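## Task

Tally every red bin sitting on the shelving, then move that exact number of boxes from the desk into the gray tote on the desk. Each moved box must rest fully inside the tote, not on its edge. Nothing new may end up on the floor, all other items must stay on their shelf, table or counter, the robot must not tip or be left leaning, and the result must hold without the robot supporting anything.

## Robot and tools

Robot: a Hello Robot Stretch 3, one arm only. It has a two-wheel differential base (0.33 m long, 0.34 m wide), a lift that slides up a mast, and a telescoping arm that reaches out to the robot's RIGHT side, ending in a wrist (yaw, pitch, roll) and a two-finger gripper. The base cannot strafe, so to shift the gripper forward or back you drive the base. Turns pivot about the point midway between the drive wheels, 0.05 m behind the front edge. Loose objects may occasionally get nudged by the simulation.

Frames: the base frame sits on the floor between the drive wheels, x ahead, y to the left, z up. hand_pose is reported in it, located where the closed fingertips meet; with wrist joints at zero its x axis is up, y runs back along the arm to the mast, z toward the rear. Odometry is the base frame as it was when the scene began; base_odometry just integrates wheel rotation (slip counts as motion), heading positive leftward, -3.142 to 3.142.

Tool execute_actions: argument "actions" is a list holding one action or none (empty just reports state and pictures). An action may contain "base", "joints", both, plus optional "contact_limits"; its parts start at once and may end at different moments. "base" holds exactly one relative command: {"translate_m": d}, metres, -1 to 1, forward positive, an offset from where the base last measured itself; or {"rotate_rad": d}, radians, -3.2 to 3.2, left/counter-clockwise positive, also an offset. "joints" is a single dictionary keyed by joint name, each value an absolute target (not an offset): lift_m 0 to 1.1 (arm height on the mast); arm_m 0 to 0.52 (extension); wrist_yaw_rad -1.345 to 4.42 (0 along the arm, positive swings toward the front, 3.0 folds over the base); wrist_pitch_rad -1.57 to 0.451 (0 level, negative tips the fingers down); wrist_roll_rad -2.911 to 2.911 (0 fingers side by side and level); gripper_m -0.089 to 0.179 (bigger is wider; actual fingertip gap is smaller by about 0.007 near closed, 0.025 fully open, zero below 0.007); head_pan_rad -3.953 to 1.73 (0 ahead, positive left, -1.57 looks along the arm); head_tilt_rad -1.53 to 0.419 (negative looks down). Omitted joints or base may keep pushing toward an earlier target. Unknown keys or out-of-range numbers cause the whole call to be rejected with no motion. "cameras" picks which images come back: head_camera, nav_camera, wrist_camera or all; omitted or null gives all, [] gives none. Each action is capped at 15 s. If a result reports a stop, later motion calls in the same reply are skipped.

contact_limits: e.g. {"arm_m": 10}, a motor_effort percentage 1 to 100 at which the arm motion halts (contact_stop); smaller is softer, too small halts immediately. Values over the maximum are clipped; the result line contact_limits shows current, default and maximum.

wait: {"seconds": 0 to 10}; commands nothing, returns state and images. zoom_image: {"camera", "region": [x0, y0, x1, y1]} in pixels of that camera's latest full image, top-left origin, region no larger than 504 by 504. finished_scene: {"scene": 1 or 2}; ends that scene irreversibly once the robot has held its last command and reports success. Answering without any tool call ends everything.

Result lines: base_status and joint_status tell how each motion ended: done, off_target (resting short of target, may still push), contact_stop, time_out, torque_fault. After the last three the target is dropped; a contact-stopped arm or lift goes slack until commanded again (a loaded slack lift can sink). on_its_own covers things not commanded; "held at" is the held target, not the position. motor_effort is percent of max, positive toward higher joint values, peak of the last action in brackets; readings have fixed and random errors. A rest effort outside its normal range suggests pushing or carrying. lidar_m: 12 distances from the base origin, 30-degree sectors, first straight ahead then counter-clockwise (4th left, 7th behind, 10th right), "-" means nothing; plane 0.17 m high, range 0.15 to 12 m, blind to clear objects and the robot; parts of sectors 5, 6, 9, 10 may be masked. wrist_depth_mm and head_depth_mm are 7x7 grids of median depth (wrist 45 to 1000, head 280 to 4000, head image sideways). base_tilt in degrees (forward, right), with up to about 4 degrees of fixed bias. turned_by_wheels and turned_by_imu give rotation since the previous result.

Gripper: to grasp, command a value below the object's width; to let go, command at least 0.02 above the value where contact occurred. Neither reading nor status proves a hold, so check images. Over-squeezing triggers a stall guard; send a different value to grip again.

Safety and ordering: fold or unfold the wrist (yaw to 3.0) only with lift_m within 0.32 to 0.95, wrist_pitch_rad -0.4 and roll near 0; once folded, lift may drop to 0.25. Keep pitch at -0.5 or lower whenever yaw is under -0.4. Full base speed (0.30 m/s, 1.9 rad/s) needs lift below 0.30, arm below 0.03, yaw above 2.54; otherwise 0.10 m/s and 0.63 rad/s. Folded and retracted, the turning circle has radius 0.28 m. Avoid arm pushes against solid things with the gripper above roughly 0.45 m, a second push after a contact_stop, raised contact limits, and driving while gripping or hooking something fixed; all can tip the robot. If snagged, reverse the last move in small steps, free the gripper, and lower lift to about 0.2 if still leaning. Wrist servos that strain for several seconds shut off for 10 s. Avoid drops, slams and hard hits, and keep robot motion time short.

Each tool is called in YAML: its name, and indented under it one key for each argument.

## Session

execute_actions:
  actions: []

Scene clock: 0.00 s.
base_odometry: x=+0.000 y=+0.000 heading=+0.000 (m, m, rad; odometry frame)
turned_by_wheels: +0.000 (rad since the last result)
turned_by_imu: +0.000 (rad since the last result)
base_tilt: forward=+0.8 right=-1.3 (deg)
lidar_m: 0.97 0.70 0.66 0.68 0.90 2.15 2.40 1.27 1.01 1.12 2.24 2.16
head_depth_mm: 1850 2067 2067 2055 2045 2037 2032 / 1845 2173 2172 2171 2150 2137 2137 / 1845 2299 2277 2272 2252 2260 2225 / 1823 2384 2406 2391 2373 2376 2335 / 1810 1218 1205 1183 1161 1148 1127 / 1729 1025 1014 1002 986 976 964 / 921 887 879 870 858 849 840
base_status: not commanded
joint_positions: lift_m=+0.318 arm_m=+0.002 wrist_yaw_rad=+3.067 wrist_pitch_rad=-0.349 wrist_roll_rad=-0.007 gripper_m=+0.037 head_pan_rad=+0.008 head_tilt_rad=+0.003
joint_status: not commanded
motor_effort: left_wheel=+0 right_wheel=+1 lift_m=+27 arm_m=+0 wrist_yaw_rad=-1 wrist_pitch_rad=+6 wrist_roll_rad=+1 gripper_m=+0 head_pan_rad=-1 head_tilt_rad=+1 (%)
hand_pose: x=-0.0040 y=+0.0853 z=+0.3467 quat_wxyz=(+0.148, +0.698, +0.098, +0.694) (m; base frame)
wrist_depth_mm: - 952 763 708 626 576 532 / - - 828 762 674 612 565 / - - 910 812 708 650 591 / 951 954 932 863 759 687 615 / 737 740 - 765 763 730 648 / 608 613 - 621 653 637 631 / 517 521 - 532 515 529 542
pictures: head_camera (sideways: a quarter turn clockwise sets it upright), nav_camera (sideways: a quarter turn counterclockwise sets it upright), wrist_camera
Images, in order (width x height): head_camera 896x504, nav_camera 672x504, wrist_camera 644x364.

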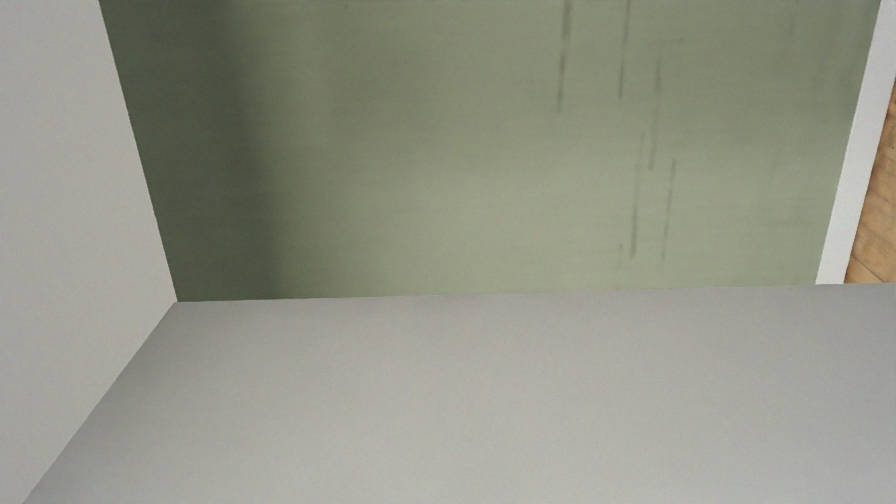

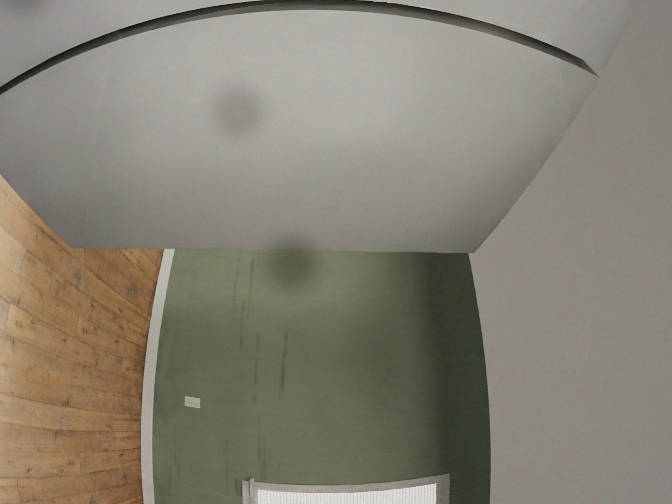

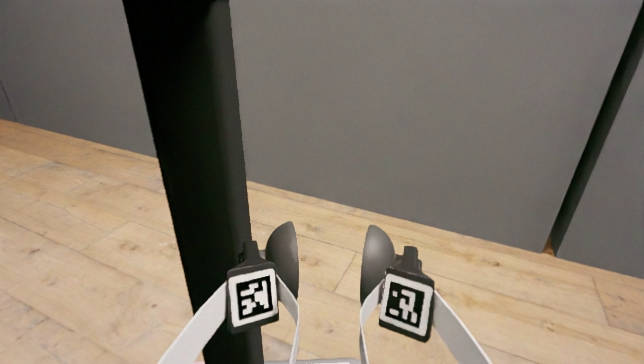

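execute_actions:
  actions:
    - {"joints": {"head_pan_rad": -1.3, "head_tilt_rad": -0.35}}
  cameras: ["head_camera", "nav_camera"]

execute_actions:
  actions:
    - {"joints": {"head_pan_rad": -2.6, "head_tilt_rad": -0.35}}
  cameras: ["head_camera", "nav_camera"]

execute_actions:
  actions:
    - {"joints": {"head_pan_rad": -3.8, "head_tilt_rad": -0.35}}
  cameras: ["head_camera", "nav_camera"]

Scene clock: 11.90 s.
base_odometry: x=+0.000 y=+0.000 heading=+0.000 (m, m, rad; odometry frame)
turned_by_wheels: +0.000 (rad since the last result)
turned_by_imu: -0.001 (rad since the last result)
base_tilt: forward=+0.8 right=-1.3 (deg)
lidar_m: 0.97 0.69 0.66 0.67 0.90 2.15 2.39 1.27 1.01 1.12 2.24 2.16
head_depth_mm: 1515 1595 1670 1702 1070 1802 1484 / 1628 1722 1804 1821 1137 1824 1528 / 1774 1857 1968 2048 1268 1817 1524 / 1902 2020 2154 2312 1435 1970 1532 / 2101 2217 2384 2551 2562 1954 1536 / 2293 2417 2540 2681 2700 1981 1548 / 2169 2255 2351 2453 2491 1981 1546
base_status: not commanded
joint_positions: lift_m=+0.318 arm_m=+0.002 wrist_yaw_rad=+3.067 wrist_pitch_rad=-0.349 wrist_roll_rad=-0.007 gripper_m=+0.037 head_pan_rad=-1.293 head_tilt_rad=-0.345
joint_status: all done
motor_effort: left_wheel=+0(0) right_wheel=+0(1) lift_m=+27(27) arm_m=+0(1) wrist_yaw_rad=+0(0) wrist_pitch_rad=+6(6) wrist_roll_rad=+1(1) gripper_m=+1(1) head_pan_rad=-4(48) head_tilt_rad=-2(15) (%)
hand_pose: x=-0.0040 y=+0.0853 z=+0.3467 quat_wxyz=(+0.148, +0.698, +0.098, +0.694) (m; base frame)
wrist_depth_mm: - 951 767 704 643 578 523 / - - 828 749 674 603 555 / - - 876 811 716 645 585 / 983 965 918 884 765 682 624 / 742 754 - 777 772 707 646 / 616 620 - 631 646 636 644 / 518 522 - 535 518 531 535
pictures: head_camera (sideways: a quarter turn clockwise sets it upright), nav_camera (sideways: a quarter turn counterclockwise sets it upright)
Images, in order (width x height): head_camera 896x504, nav_camera 672x504.

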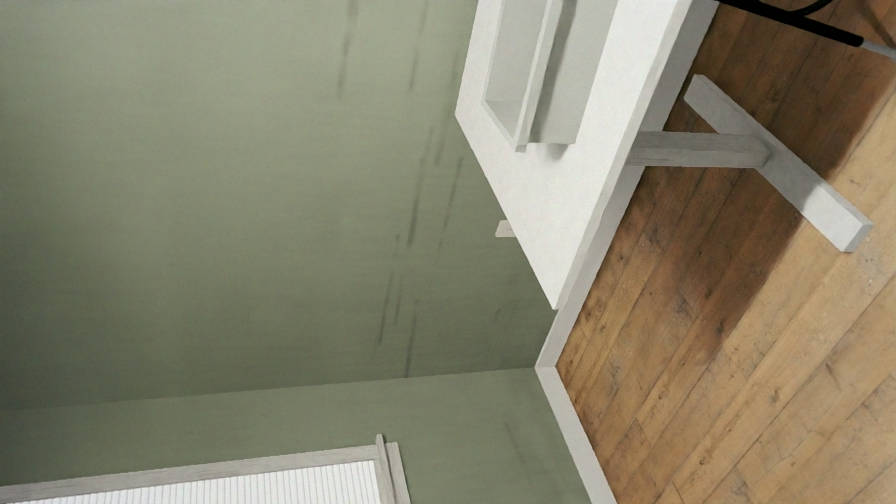

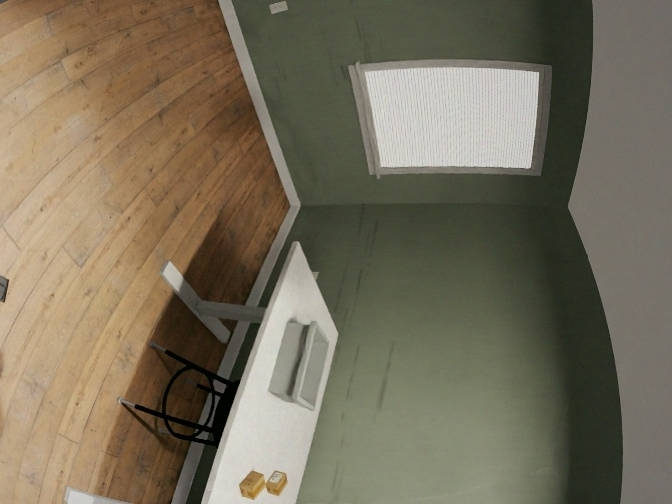

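Scene clock: 13.10 s.
base_odometry: x=+0.000 y=+0.000 heading=+0.000 (m, m, rad; odometry frame)
turned_by_wheels: +0.000 (rad since the last result)
turned_by_imu: +0.000 (rad since the last result)
base_tilt: forward=+0.7 right=-1.3 (deg)
lidar_m: 0.97 0.70 0.66 0.68 0.90 2.15 2.39 1.28 1.01 1.12 2.24 2.16
head_depth_mm: 2086 2229 2414 2605 2669 1912 1520 / 1936 2061 2202 2333 2433 1958 1529 / 1804 1910 2021 2159 2304 1957 1523 / 1697 1787 1881 2002 2028 1950 1520 / 1610 1699 1785 1879 1173 1883 1495 / 1521 1585 1666 1729 1218 1727 1548 / 1437 1498 1578 1639 1227 1003 1554
base_status: not commanded
joint_positions: lift_m=+0.318 arm_m=+0.002 wrist_yaw_rad=+3.067 wrist_pitch_rad=-0.349 wrist_roll_rad=-0.007 gripper_m=+0.037 head_pan_rad=-2.593 head_tilt_rad=-0.345
joint_status: all done
motor_effort: left_wheel=+0(0) right_wheel=+0(1) lift_m=+27(27) arm_m=-1(0) wrist_yaw_rad=+0(0) wrist_pitch_rad=+6(6) wrist_roll_rad=+1(1) gripper_m=-1(1) head_pan_rad=-4(48) head_tilt_rad=-2(1) (%)
hand_pose: x=-0.0040 y=+0.0853 z=+0.3467 quat_wxyz=(+0.148, +0.698, +0.098, +0.694) (m; base frame)
wrist_depth_mm: - 956 771 711 641 572 534 / - - 825 750 676 616 560 / - - 905 823 725 637 587 / 950 962 926 875 782 683 619 / 742 749 - 776 777 722 642 / 617 611 - 620 649 639 638 / 520 522 - 526 515 531 541
pictures: head_camera (sideways: a quarter turn clockwise sets it upright), nav_camera (sideways: a quarter turn counterclockwise sets it upright)
Images, in order (width x height): head_camera 896x504, nav_camera 672x504.

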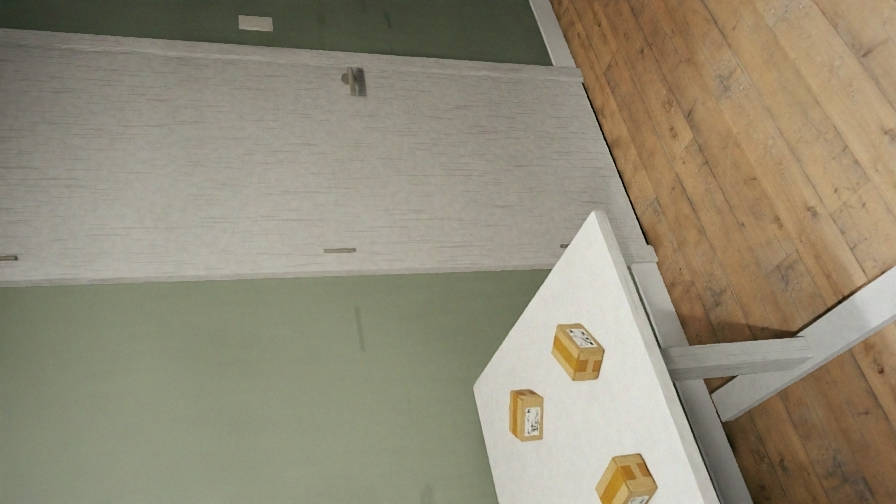

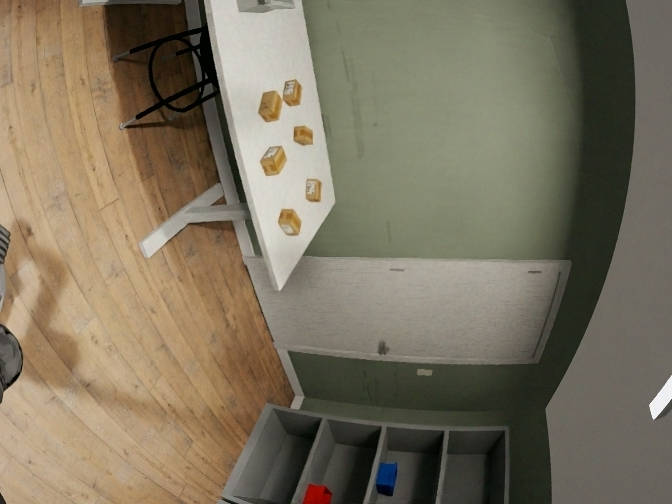

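Scene clock: 14.27 s.
base_odometry: x=+0.000 y=+0.000 heading=+0.000 (m, m, rad; odometry frame)
turned_by_wheels: +0.000 (rad since the last result)
turned_by_imu: +0.000 (rad since the last result)
base_tilt: forward=+0.7 right=-1.3 (deg)
lidar_m: 0.97 0.70 0.66 0.67 0.90 2.15 2.41 1.27 1.01 1.12 2.24 2.16
head_depth_mm: 1206 1251 1316 1379 - - - / 1445 1506 1559 1627 1699 1745 1535 / 1905 2003 2109 2231 2308 1951 1532 / 2286 2403 2561 2708 2544 1959 1530 / 2279 2374 2543 2563 2543 1967 1544 / 2240 2318 2475 2608 2540 1975 1541 / 2039 2265 2142 2220 2315 1982 1540
base_status: not commanded
joint_positions: lift_m=+0.318 arm_m=+0.002 wrist_yaw_rad=+3.067 wrist_pitch_rad=-0.349 wrist_roll_rad=-0.007 gripper_m=+0.037 head_pan_rad=-3.793 head_tilt_rad=-0.346
joint_status: all done
motor_effort: left_wheel=+0(0) right_wheel=+0(0) lift_m=+27(27) arm_m=-1(1) wrist_yaw_rad=-1(0) wrist_pitch_rad=+6(6) wrist_roll_rad=+0(1) gripper_m=+0(1) head_pan_rad=-5(48) head_tilt_rad=-1(3) (%)
hand_pose: x=-0.0040 y=+0.0853 z=+0.3467 quat_wxyz=(+0.148, +0.698, +0.098, +0.694) (m; base frame)
wrist_depth_mm: - 960 770 715 639 577 533 / - - 823 752 672 607 560 / - - 893 818 718 641 586 / 978 955 930 873 757 674 621 / 752 751 - 765 779 729 649 / 620 607 - 623 651 631 637 / 517 521 - 532 516 537 535
pictures: head_camera (sideways: a quarter turn clockwise sets it upright), nav_camera (sideways: a quarter turn counterclockwise sets it upright)
Images, in order (width x height): head_camera 896x504, nav_camera 672x504.

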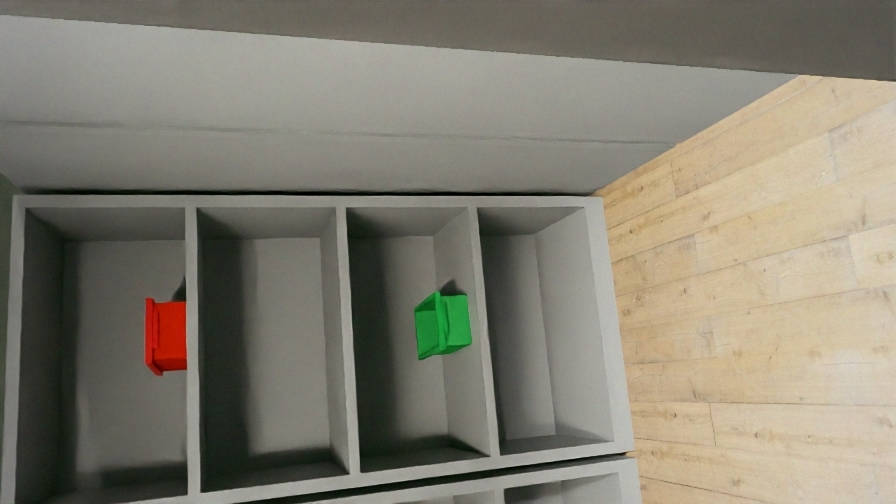

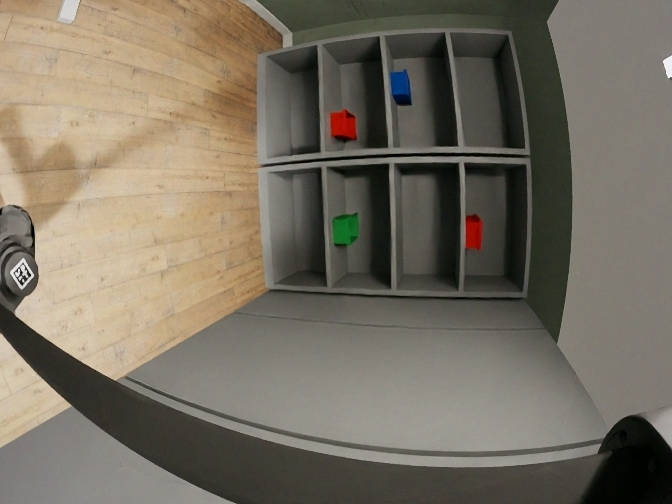

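execute_actions:
  actions:
    - {"base": {"rotate_rad": -0.19}, "joints": {"lift_m": 0.25, "head_pan_rad": 0.0, "head_tilt_rad": -0.6}}
  cameras: ["head_camera", "nav_camera"]

Scene clock: 49.93 s.
base_odometry: x=+0.000 y=+0.000 heading=-0.190 (m, m, rad; odometry frame)
turned_by_wheels: -0.190 (rad since the last result)
turned_by_imu: -0.188 (rad since the last result)
base_tilt: forward=+0.7 right=-1.3 (deg)
lidar_m: 1.25 0.75 0.66 0.66 0.77 1.41 2.15 1.86 1.27 1.01 1.39 2.16
head_depth_mm: 1766 1926 2151 2295 1873 1508 1269 / 1827 1980 2186 2366 1885 1518 1268 / 1865 2016 2257 2395 1891 1518 1272 / 1901 2081 2303 2468 1883 1522 1280 / 1963 2140 2378 2490 1887 1526 1278 / 2005 2195 2469 2381 1652 1525 1277 / 1983 1128 1180 1231 1287 1341 1273
base_status: done
joint_positions: lift_m=+0.251 arm_m=+0.002 wrist_yaw_rad=+3.067 wrist_pitch_rad=-0.349 wrist_roll_rad=-0.007 gripper_m=+0.037 head_pan_rad=-0.007 head_tilt_rad=-0.593
joint_status: all done
motor_effort: left_wheel=+2(8) right_wheel=-1(8) lift_m=+12(23) arm_m=+0(1) wrist_yaw_rad=-1(1) wrist_pitch_rad=+6(6) wrist_roll_rad=+1(1) gripper_m=+1(0) head_pan_rad=+3(48) head_tilt_rad=-3(16) (%)
hand_pose: x=-0.0040 y=+0.0852 z=+0.2791 quat_wxyz=(+0.148, +0.698, +0.098, +0.694) (m; base frame)
wrist_depth_mm: 810 775 683 668 628 588 556 / 862 834 744 710 662 628 595 / 947 895 785 759 707 672 631 / 816 813 822 812 763 703 676 / 628 639 - 658 665 667 667 / 526 528 - 531 561 537 547 / 456 - - - 440 453 456
pictures: head_camera (sideways: a quarter turn clockwise sets it upright), nav_camera (sideways: a quarter turn counterclockwise sets it upright)
Images, in order (width x height): head_camera 896x504, nav_camera 672x504.

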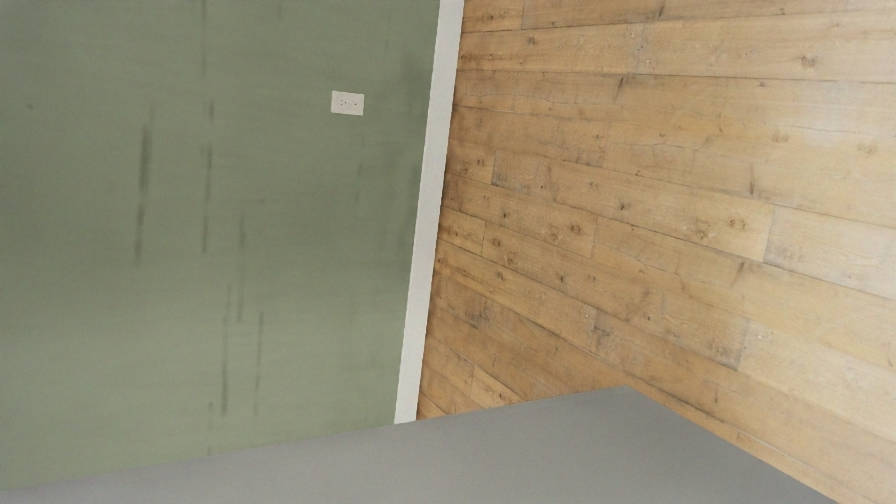

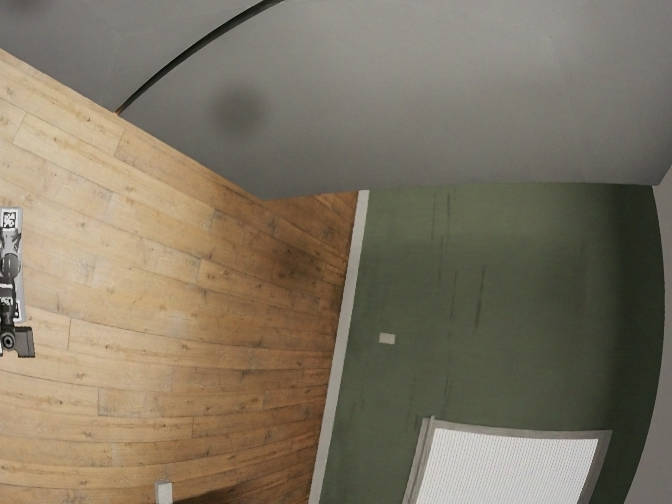

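execute_actions:
  actions:
    - {"base": {"translate_m": 1.0}, "joints": {"head_pan_rad": 0.5, "head_tilt_rad": -0.6}}
  cameras: ["nav_camera"]

execute_actions:
  actions:
    - {"base": {"translate_m": 0.7}, "joints": {"head_pan_rad": 1.5, "head_tilt_rad": -0.4}}
  cameras: ["head_camera", "nav_camera"]

Scene clock: 62.60 s.
base_odometry: x=+0.982 y=-0.189 heading=-0.190 (m, m, rad; odometry frame)
turned_by_wheels: +0.000 (rad since the last result)
turned_by_imu: +0.002 (rad since the last result)
base_tilt: forward=+0.7 right=-1.3 (deg)
lidar_m: 1.21 1.43 0.37 0.37 0.43 0.78 3.14 1.55 1.46 1.93 1.37 1.21
head_depth_mm: 1101 1187 1288 1395 1557 1510 1270 / 1182 1287 1401 1537 1700 1507 1270 / 1278 1397 1530 1700 1806 1511 1270 / 1391 1531 1693 1913 1892 1521 1274 / 1518 1691 1912 2185 1901 1530 1282 / 1687 1902 2142 2341 1894 1532 1222 / 1766 1898 2060 2202 461 488 540
base_status: done
joint_positions: lift_m=+0.251 arm_m=+0.002 wrist_yaw_rad=+3.067 wrist_pitch_rad=-0.349 wrist_roll_rad=-0.007 gripper_m=+0.037 head_pan_rad=+0.493 head_tilt_rad=-0.593
joint_status: all done
motor_effort: left_wheel=+1(11) right_wheel=+0(5) lift_m=+13(13) arm_m=-1(0) wrist_yaw_rad=+0(1) wrist_pitch_rad=+6(6) wrist_roll_rad=+1(1) gripper_m=+0(1) head_pan_rad=+3(35) head_tilt_rad=-2(1) (%)
hand_pose: x=-0.0040 y=+0.0852 z=+0.2791 quat_wxyz=(+0.148, +0.698, +0.098, +0.694) (m; base frame)
wrist_depth_mm: 468 445 402 385 360 341 335 / 509 478 432 411 385 364 - / 561 523 462 441 412 387 - / 613 568 503 475 441 417 858 / 641 613 - 511 478 453 667 / 525 529 - 535 497 504 540 / 459 - - - 438 459 453
pictures: nav_camera (sideways: a quarter turn counterclockwise sets it upright)
Images, in order (width x height): nav_camera 672x504.

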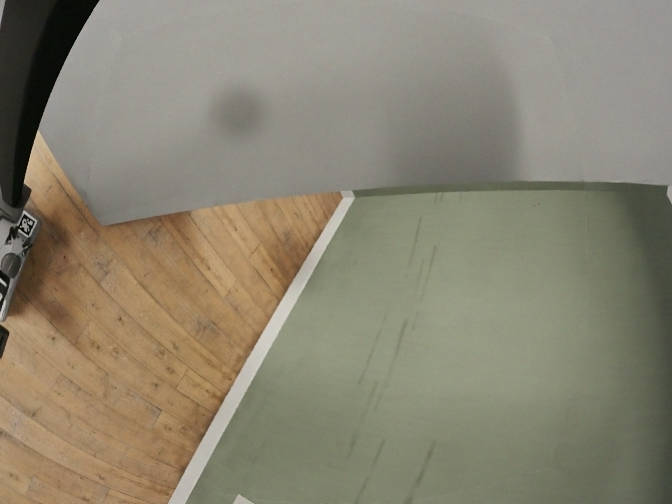

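Scene clock: 66.57 s.
base_odometry: x=+1.669 y=-0.321 heading=-0.190 (m, m, rad; odometry frame)
turned_by_wheels: +0.000 (rad since the last result)
turned_by_imu: +0.002 (rad since the last result)
base_tilt: forward=+0.7 right=-1.4 (deg)
lidar_m: 0.54 0.64 1.16 1.63 0.55 0.51 3.82 2.42 1.86 1.01 0.61 0.54
head_depth_mm: 1347 1430 1529 1630 1763 1803 1443 / 1371 1453 1560 1672 1800 1803 1442 / 1390 1486 1588 1708 1856 1810 1450 / 1415 1512 1621 1747 1896 1807 1452 / 1432 1536 1656 1776 1941 1826 1462 / 1470 1576 1681 1821 1969 1825 1460 / 1493 1608 1724 1887 2057 1830 1466
base_status: done
joint_positions: lift_m=+0.251 arm_m=+0.002 wrist_yaw_rad=+3.067 wrist_pitch_rad=-0.349 wrist_roll_rad=-0.007 gripper_m=+0.037 head_pan_rad=+1.493 head_tilt_rad=-0.409
joint_status: all done
motor_effort: left_wheel=+1(11) right_wheel=-1(6) lift_m=+13(13) arm_m=+0(1) wrist_yaw_rad=+1(0) wrist_pitch_rad=+6(6) wrist_roll_rad=+1(1) gripper_m=+0(0) head_pan_rad=+3(46) head_tilt_rad=+1(11) (%)
hand_pose: x=-0.0040 y=+0.0852 z=+0.2791 quat_wxyz=(+0.148, +0.698, +0.098, +0.694) (m; base frame)
wrist_depth_mm: 472 565 - - - - - / 482 588 - - - - - / 490 612 - - - - 958 / 499 638 827 851 859 865 810 / 510 610 - 644 668 665 667 / 496 530 - 530 559 538 543 / 452 - - - 440 455 460
pictures: head_camera (sideways: a quarter turn clockwise sets it upright), nav_camera (sideways: a quarter turn counterclockwise sets it upright)
Images, in order (width x height): head_camera 896x504, nav_camera 672x504.

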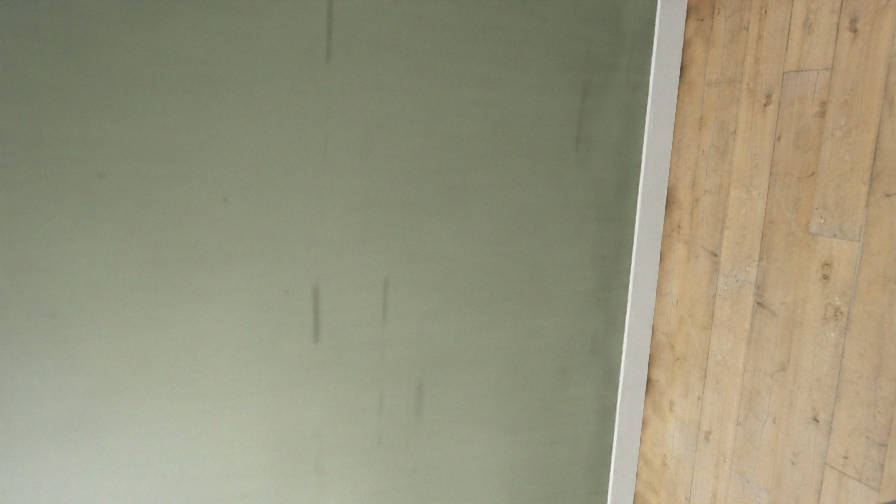

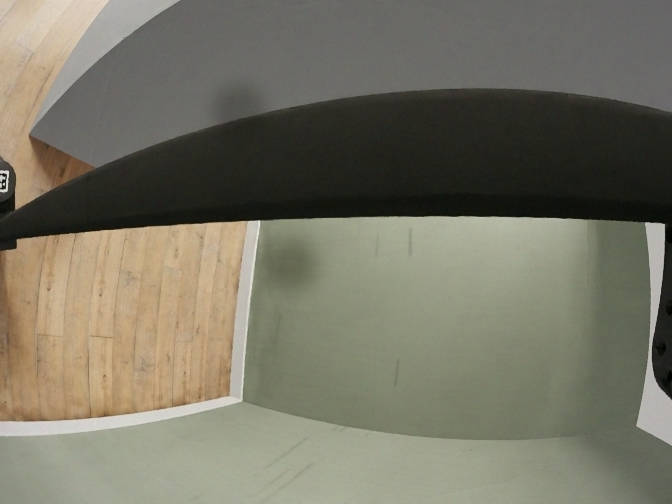

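execute_actions:
  actions:
    - {"base": {"rotate_rad": 1.53}, "joints": {"head_pan_rad": 0.2, "head_tilt_rad": -0.7}}
  cameras: ["nav_camera"]

Scene clock: 94.87 s.
base_odometry: x=+1.669 y=-0.321 heading=+1.340 (m, m, rad; odometry frame)
turned_by_wheels: +1.530 (rad since the last result)
turned_by_imu: +1.499 (rad since the last result)
base_tilt: forward=+0.6 right=-1.3 (deg)
lidar_m: 1.63 0.56 0.51 3.83 2.23 1.86 1.11 0.63 0.54 0.54 0.62 1.07
head_depth_mm: 1350 1483 1646 1871 1701 1415 1206 / 1404 1544 1735 1918 1699 1419 1215 / 1456 1622 1832 2000 1691 1417 1208 / 1526 1708 1922 2081 1704 1416 1214 / 1590 1778 2037 2140 1708 1417 1215 / 1667 1874 2079 929 980 1086 1167 / 626 654 700 750 812 880 965
base_status: done
joint_positions: lift_m=+0.251 arm_m=+0.002 wrist_yaw_rad=+3.067 wrist_pitch_rad=-0.349 wrist_roll_rad=-0.007 gripper_m=+0.037 head_pan_rad=+0.207 head_tilt_rad=-0.692
joint_status: all done
motor_effort: left_wheel=-2(9) right_wheel=+3(11) lift_m=+13(13) arm_m=+0(1) wrist_yaw_rad=+0(1) wrist_pitch_rad=+6(6) wrist_roll_rad=+1(1) gripper_m=+0(1) head_pan_rad=-4(48) head_tilt_rad=-2(19) (%)
hand_pose: x=-0.0040 y=+0.0852 z=+0.2791 quat_wxyz=(+0.148, +0.698, +0.098, +0.694) (m; base frame)
wrist_depth_mm: - - - - - 507 430 / - - - - - 485 457 / - - - - - 515 484 / 811 832 838 830 851 546 518 / 641 643 - 655 673 588 558 / 520 531 - 532 556 539 545 / 451 - - - 436 453 458
pictures: nav_camera (sideways: a quarter turn counterclockwise sets it upright)
Images, in order (width x height): nav_camera 672x504.

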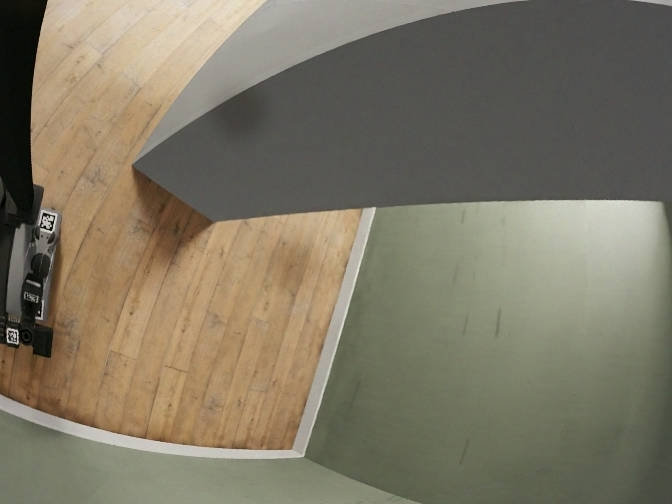

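execute_actions:
  actions:
    - {"base": {"translate_m": 1.0}, "joints": {"head_pan_rad": 1.2, "head_tilt_rad": -0.4}}
  cameras: ["head_camera", "nav_camera"]

Scene clock: 103.77 s.
base_odometry: x=+1.898 y=+0.653 heading=+1.340 (m, m, rad; odometry frame)
turned_by_wheels: +0.000 (rad since the last result)
turned_by_imu: +0.001 (rad since the last result)
base_tilt: forward=+0.7 right=-1.3 (deg)
lidar_m: 0.66 0.76 1.31 1.17 0.42 0.47 1.61 0.92 0.79 0.79 0.77 0.66
head_depth_mm: 1282 1319 1360 1401 1444 1495 1403 / 1616 1689 1751 1833 1905 1744 1434 / 2226 2336 2480 2622 2336 1806 1445 / 3386 3724 - 3466 2412 1815 1454 / 3541 3716 3970 3664 2423 1826 1456 / 3475 3691 3906 3680 2452 1815 1459 / 3275 2727 2748 2101 2196 1768 1425
base_status: done
joint_positions: lift_m=+0.251 arm_m=+0.002 wrist_yaw_rad=+3.067 wrist_pitch_rad=-0.349 wrist_roll_rad=-0.007 gripper_m=+0.037 head_pan_rad=+1.193 head_tilt_rad=-0.408
joint_status: all done
motor_effort: left_wheel=-2(7) right_wheel=+2(11) lift_m=+13(13) arm_m=-1(1) wrist_yaw_rad=-1(0) wrist_pitch_rad=+6(6) wrist_roll_rad=+1(1) gripper_m=-1(1) head_pan_rad=+3(47) head_tilt_rad=+2(19) (%)
hand_pose: x=-0.0040 y=+0.0852 z=+0.2791 quat_wxyz=(+0.148, +0.698, +0.098, +0.694) (m; base frame)
wrist_depth_mm: 847 985 - - - - - / 367 - - - - - - / 373 922 - - - - - / 399 660 836 850 855 868 863 / 438 534 - 649 678 664 670 / 487 501 - 534 558 538 543 / 459 - - - 441 451 460
pictures: head_camera (sideways: a quarter turn clockwise sets it upright), nav_camera (sideways: a quarter turn counterclockwise sets it upright)
Images, in order (width x height): head_camera 896x504, nav_camera 672x504.

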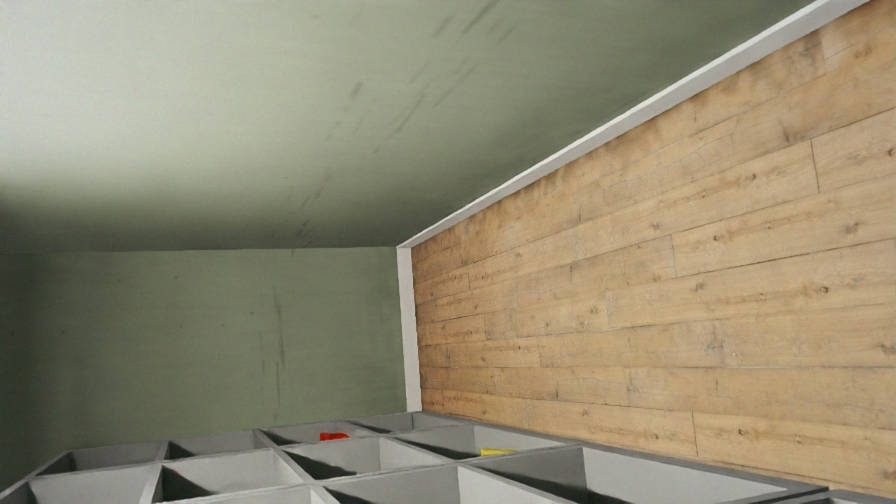

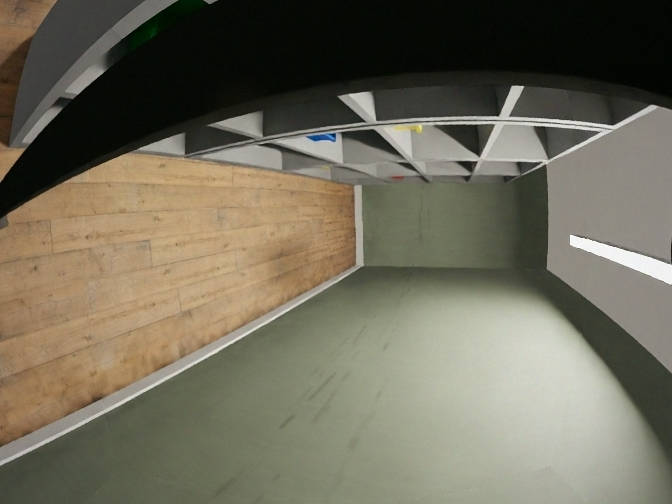

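execute_actions:
  actions:
    - {"base": {"rotate_rad": 1.1}, "joints": {"head_pan_rad": 0.85, "head_tilt_rad": -0.3}}
  cameras: ["head_camera", "nav_camera"]

execute_actions:
  actions:
    - {"base": {"translate_m": 1.0}, "joints": {"head_pan_rad": 0.8, "head_tilt_rad": -0.3}}
  cameras: ["head_camera", "nav_camera"]

Scene clock: 116.67 s.
base_odometry: x=+1.898 y=+0.653 heading=+2.440 (m, m, rad; odometry frame)
turned_by_wheels: +1.100 (rad since the last result)
turned_by_imu: +1.078 (rad since the last result)
base_tilt: forward=+0.7 right=-1.3 (deg)
lidar_m: 1.42 1.17 0.42 0.51 1.48 0.89 0.79 0.79 0.75 0.66 0.66 0.79
head_depth_mm: 979 1034 1094 1180 1506 1768 1525 / 1019 1051 1112 1134 1227 1234 1356 / 1071 1102 1192 1169 844 1211 969 / 1124 1073 1273 1182 737 1214 862 / 515 1050 1185 1166 703 939 914 / 429 977 1044 1053 708 520 940 / 381 875 932 948 634 431 444
base_status: done
joint_positions: lift_m=+0.251 arm_m=+0.002 wrist_yaw_rad=+3.067 wrist_pitch_rad=-0.349 wrist_roll_rad=-0.007 gripper_m=+0.037 head_pan_rad=+0.857 head_tilt_rad=-0.309
joint_status: all done
motor_effort: left_wheel=-2(9) right_wheel=+3(11) lift_m=+13(13) arm_m=-1(1) wrist_yaw_rad=-1(0) wrist_pitch_rad=+6(6) wrist_roll_rad=+1(1) gripper_m=-1(0) head_pan_rad=-4(31) head_tilt_rad=+2(10) (%)
hand_pose: x=-0.0040 y=+0.0852 z=+0.2791 quat_wxyz=(+0.148, +0.698, +0.098, +0.694) (m; base frame)
wrist_depth_mm: - - - - 462 928 - / - - - - 479 - - / - - - - 526 969 974 / 814 820 830 799 585 686 708 / 633 635 - 649 577 609 669 / 522 528 - 532 566 541 542 / 460 - - - 442 455 459
pictures: head_camera (sideways: a quarter turn clockwise sets it upright), nav_camera (sideways: a quarter turn counterclockwise sets it upright)
Images, in order (width x height): head_camera 896x504, nav_camera 672x504.

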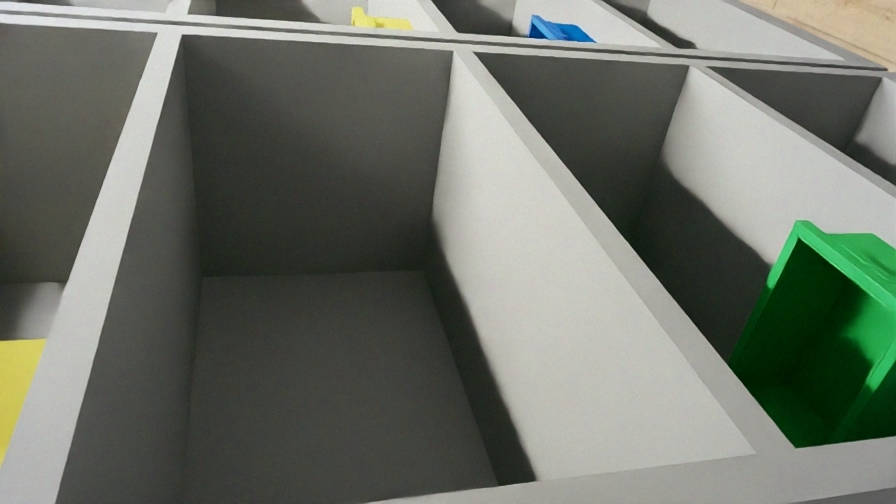

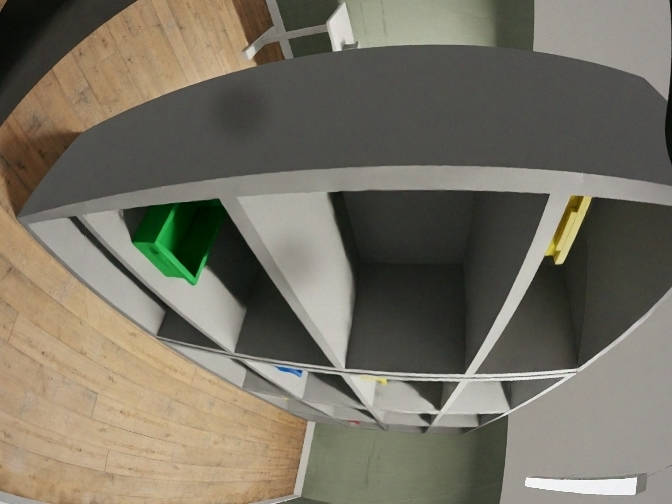

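Scene clock: 121.60 s.
base_odometry: x=+1.134 y=+1.298 heading=+2.440 (m, m, rad; odometry frame)
turned_by_wheels: +0.000 (rad since the last result)
turned_by_imu: +0.002 (rad since the last result)
base_tilt: forward=+0.7 right=-1.3 (deg)
lidar_m: 0.96 1.22 1.16 0.59 1.03 0.90 1.76 0.83 0.50 0.44 0.44 0.53
head_depth_mm: 1832 2593 2668 2818 2680 2039 1569 / 1835 1920 2009 2135 2192 1957 1581 / 1689 1505 1572 1446 1563 1782 1501 / 1080 1126 1202 1238 1345 1321 1458 / 1146 1185 1284 1191 1442 1221 1410 / 1224 1029 1346 1202 1461 1221 944 / 1166 997 1244 1203 801 1113 882
base_status: done
joint_positions: lift_m=+0.251 arm_m=+0.002 wrist_yaw_rad=+3.067 wrist_pitch_rad=-0.349 wrist_roll_rad=-0.007 gripper_m=+0.037 head_pan_rad=+0.807 head_tilt_rad=-0.309
joint_status: all done
motor_effort: left_wheel=-2(7) right_wheel=+2(10) lift_m=+13(13) arm_m=-1(1) wrist_yaw_rad=-1(0) wrist_pitch_rad=+6(6) wrist_roll_rad=+1(1) gripper_m=-1(0) head_pan_rad=-4(12) head_tilt_rad=+4(3) (%)
hand_pose: x=-0.0040 y=+0.0852 z=+0.2791 quat_wxyz=(+0.148, +0.698, +0.098, +0.694) (m; base frame)
wrist_depth_mm: 848 878 960 602 - - - / 886 923 - 644 - - - / 913 937 948 714 970 992 971 / 654 659 704 730 763 818 866 / 610 625 - 650 675 663 670 / 524 525 - 533 560 536 538 / 456 - - - 437 456 459
pictures: head_camera (sideways: a quarter turn clockwise sets it upright), nav_camera (sideways: a quarter turn counterclockwise sets it upright)
Images, in order (width x height): head_camera 896x504, nav_camera 672x504.

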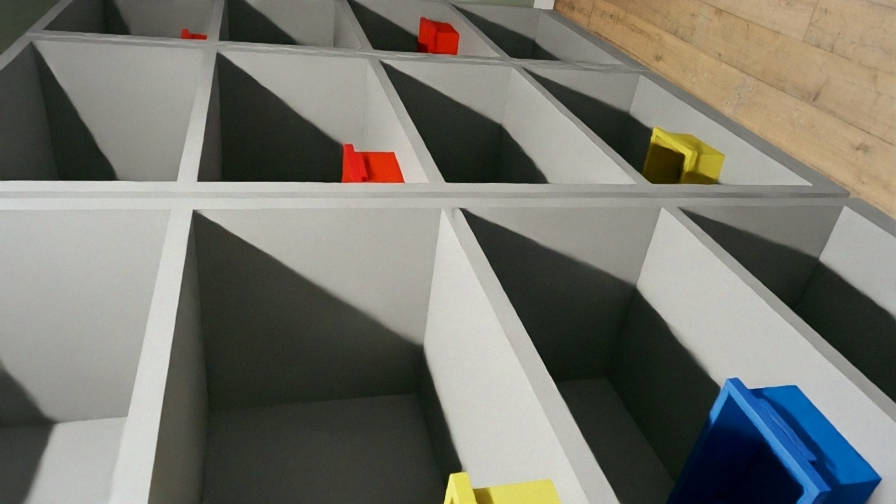

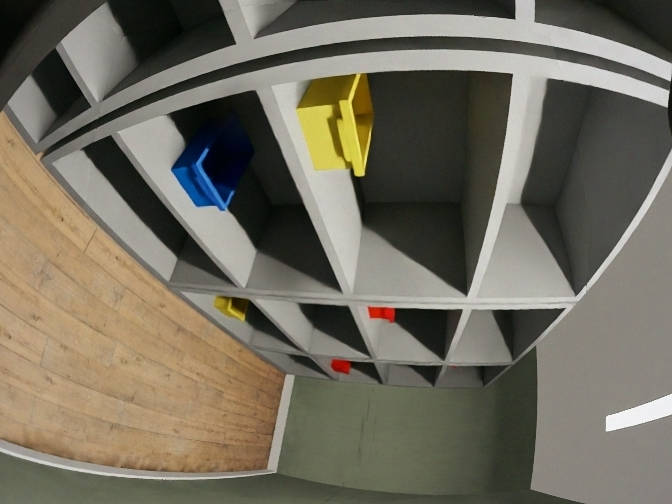

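zoom_image:
  camera: "head_camera"
  region: [100, 0, 600, 200]

Region (100, 0, 600, 200) of head_camera's 896x504 image, scaled by 1.008, with more detail than that image has; it fills the top 202 rows of this view, and the rest is white.

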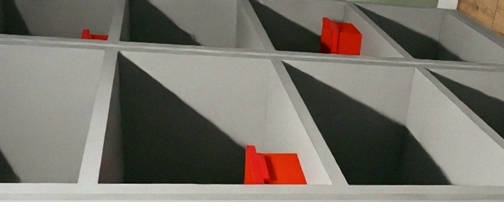

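execute_actions:
  actions:
    - {"base": {"translate_m": 0.6}, "joints": {"head_pan_rad": 0.8, "head_tilt_rad": -0.3}}
  cameras: ["head_camera", "nav_camera"]

Scene clock: 144.47 s.
base_odometry: x=+0.676 y=+1.686 heading=+2.440 (m, m, rad; odometry frame)
turned_by_wheels: +0.000 (rad since the last result)
turned_by_imu: +0.000 (rad since the last result)
base_tilt: forward=+0.7 right=-1.2 (deg)
lidar_m: 0.69 1.59 0.85 1.06 0.78 0.83 2.35 0.59 0.35 0.31 0.32 0.37
head_depth_mm: 2128 2211 2299 2423 2499 2034 1570 / 2156 2268 2380 2451 2544 2039 1584 / 1408 1485 1565 1657 1754 1830 1592 / 1456 1505 1614 1681 1714 1855 1545 / 1544 1575 1721 1476 1722 1391 1438 / 1487 1462 1567 1090 1625 1221 1458 / 1322 1311 1385 1003 893 925 958
base_status: done
joint_positions: lift_m=+0.251 arm_m=+0.002 wrist_yaw_rad=+3.067 wrist_pitch_rad=-0.349 wrist_roll_rad=-0.007 gripper_m=+0.037 head_pan_rad=+0.807 head_tilt_rad=-0.309
joint_status: all done
motor_effort: left_wheel=-2(6) right_wheel=+2(10) lift_m=+13(13) arm_m=+0(1) wrist_yaw_rad=+0(0) wrist_pitch_rad=+6(6) wrist_roll_rad=+1(1) gripper_m=+0(0) head_pan_rad=-4(4) head_tilt_rad=+3(1) (%)
hand_pose: x=-0.0040 y=+0.0852 z=+0.2791 quat_wxyz=(+0.148, +0.698, +0.098, +0.694) (m; base frame)
wrist_depth_mm: 699 982 - - 925 - - / 679 - - - 988 - - / 672 897 957 948 909 - - / 688 733 801 837 858 863 881 / 638 638 - 648 667 660 672 / 521 526 - 537 562 535 546 / 459 - - - 439 458 456
pictures: head_camera (sideways: a quarter turn clockwise sets it upright), nav_camera (sideways: a quarter turn counterclockwise sets it upright)
Images, in order (width x height): head_camera 896x504, nav_camera 672x504.

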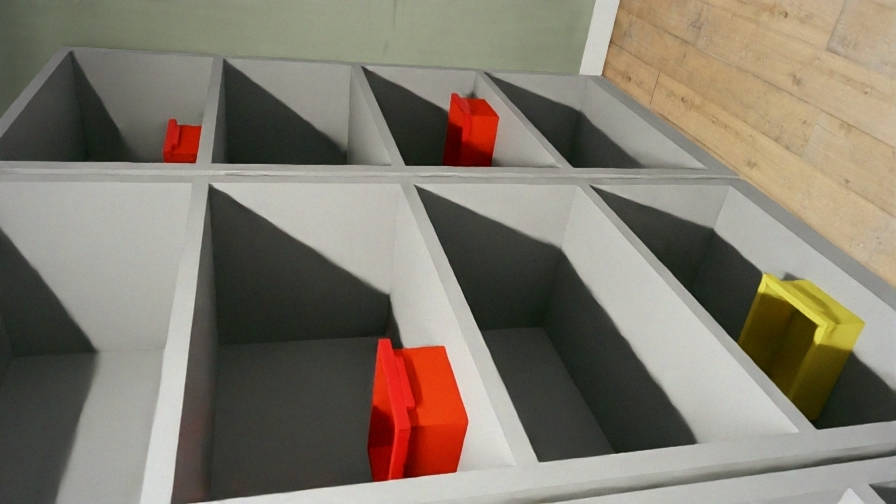

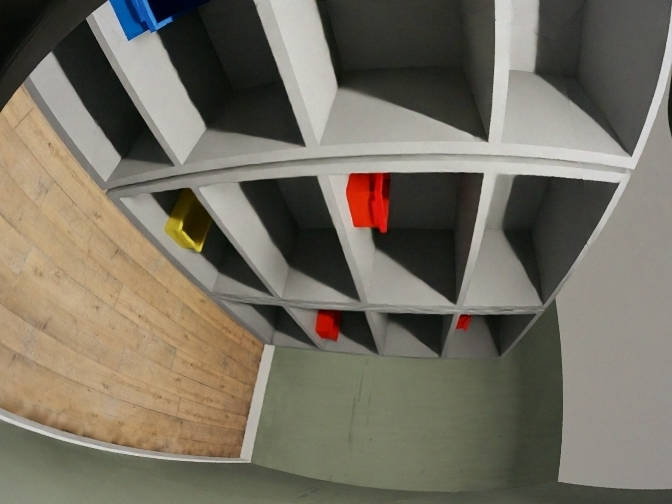

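execute_actions:
  actions:
    - {"base": {"translate_m": -1.0}, "joints": {"head_pan_rad": 1.1, "head_tilt_rad": -0.5}}
  cameras: ["nav_camera", "wrist_camera"]

execute_actions:
  actions:
    - {"base": {"translate_m": -0.75}, "joints": {"head_pan_rad": -3.14, "head_tilt_rad": -0.7}}
  cameras: ["nav_camera", "wrist_camera"]

Scene clock: 223.27 s.
base_odometry: x=+1.440 y=+1.040 heading=+2.440 (m, m, rad; odometry frame)
turned_by_wheels: +0.000 (rad since the last result)
turned_by_imu: -0.006 (rad since the last result)
base_tilt: forward=+0.7 right=-1.3 (deg)
lidar_m: 1.15 1.54 0.71 0.94 0.58 0.57 1.37 0.99 0.60 0.53 0.53 0.63
head_depth_mm: 1375 1496 969 1629 1285 1552 1345 / 962 1407 888 1406 1179 1508 1313 / 591 638 701 770 850 972 1109 / 628 683 744 747 908 945 1152 / 701 766 846 702 1066 977 866 / 793 883 970 704 1162 980 805 / 847 902 946 709 575 980 805
base_status: done
joint_positions: lift_m=+0.251 arm_m=+0.002 wrist_yaw_rad=+3.067 wrist_pitch_rad=-0.349 wrist_roll_rad=-0.007 gripper_m=+0.037 head_pan_rad=+1.093 head_tilt_rad=-0.494
joint_status: all done
motor_effort: left_wheel=-1(11) right_wheel=+2(5) lift_m=+13(13) arm_m=-1(0) wrist_yaw_rad=+0(0) wrist_pitch_rad=+6(6) wrist_roll_rad=+1(1) gripper_m=+0(1) head_pan_rad=+3(28) head_tilt_rad=-2(10) (%)
hand_pose: x=-0.0040 y=+0.0852 z=+0.2791 quat_wxyz=(+0.148, +0.698, +0.098, +0.694) (m; base frame)
wrist_depth_mm: 638 807 868 951 951 667 - / 604 850 949 - - 694 - / 594 842 938 952 926 717 976 / 569 661 672 679 714 750 827 / 534 566 - 636 672 660 671 / 522 525 - 532 559 544 537 / 453 - - - 438 456 456
pictures: nav_camera (sideways: a quarter turn counterclockwise sets it upright), wrist_camera
Images, in order (width x height): nav_camera 672x504, wrist_camera 644x364.

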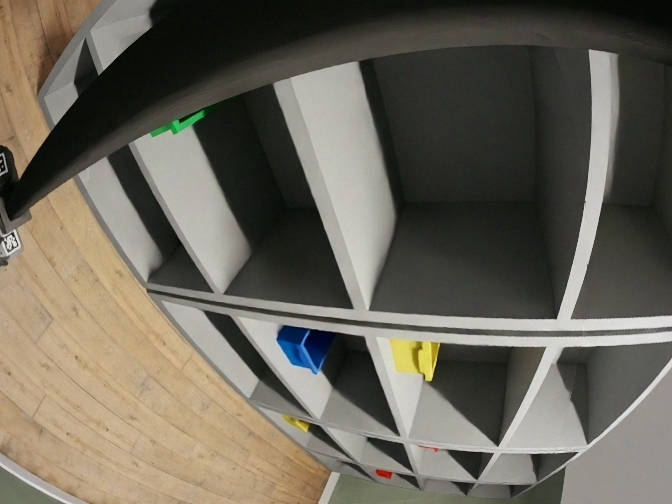

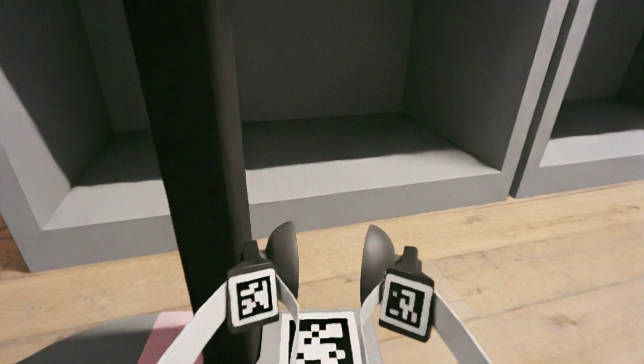

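Scene clock: 227.57 s.
base_odometry: x=+2.013 y=+0.556 heading=+2.440 (m, m, rad; odometry frame)
turned_by_wheels: +0.000 (rad since the last result)
turned_by_imu: -0.004 (rad since the last result)
base_tilt: forward=+0.8 right=-1.3 (deg)
lidar_m: 1.50 1.30 0.50 0.83 1.21 0.73 0.64 0.64 0.76 0.69 0.69 0.82
head_depth_mm: 592 666 759 889 1064 1311 1212 / 577 646 734 853 1013 1258 1208 / 562 629 713 821 972 1186 1206 / 547 611 689 792 929 1127 1213 / 535 594 667 767 894 1070 1199 / 522 577 650 740 855 1021 1176 / 509 564 631 714 826 973 1144
base_status: done
joint_positions: lift_m=+0.251 arm_m=+0.002 wrist_yaw_rad=+3.067 wrist_pitch_rad=-0.349 wrist_roll_rad=-0.007 gripper_m=+0.037 head_pan_rad=-3.133 head_tilt_rad=-0.692
joint_status: all done
motor_effort: left_wheel=-1(11) right_wheel=+2(5) lift_m=+13(13) arm_m=-1(1) wrist_yaw_rad=+0(0) wrist_pitch_rad=+6(6) wrist_roll_rad=+1(1) gripper_m=-1(0) head_pan_rad=-5(47) head_tilt_rad=-3(15) (%)
hand_pose: x=-0.0040 y=+0.0852 z=+0.2791 quat_wxyz=(+0.148, +0.698, +0.098, +0.694) (m; base frame)
wrist_depth_mm: - - - - 724 494 992 / - - - - 746 511 - / - - - - 780 519 - / 808 815 837 832 758 578 699 / 636 636 - 652 666 588 629 / 515 528 - 531 554 542 542 / 459 - - - 437 453 459
pictures: nav_camera (sideways: a quarter turn counterclockwise sets it upright), wrist_camera
Images, in order (width x height): nav_camera 672x504, wrist_camera 644x364.

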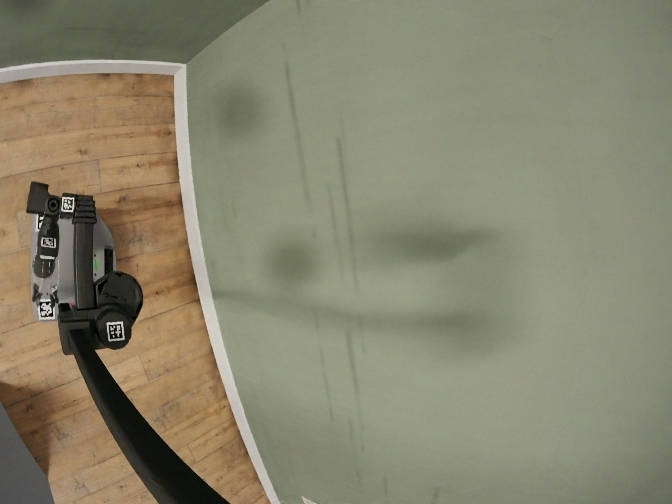

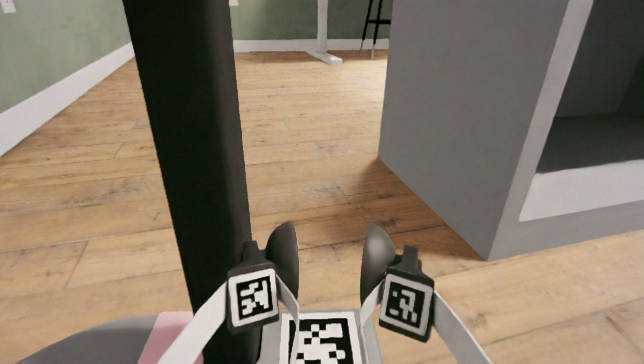

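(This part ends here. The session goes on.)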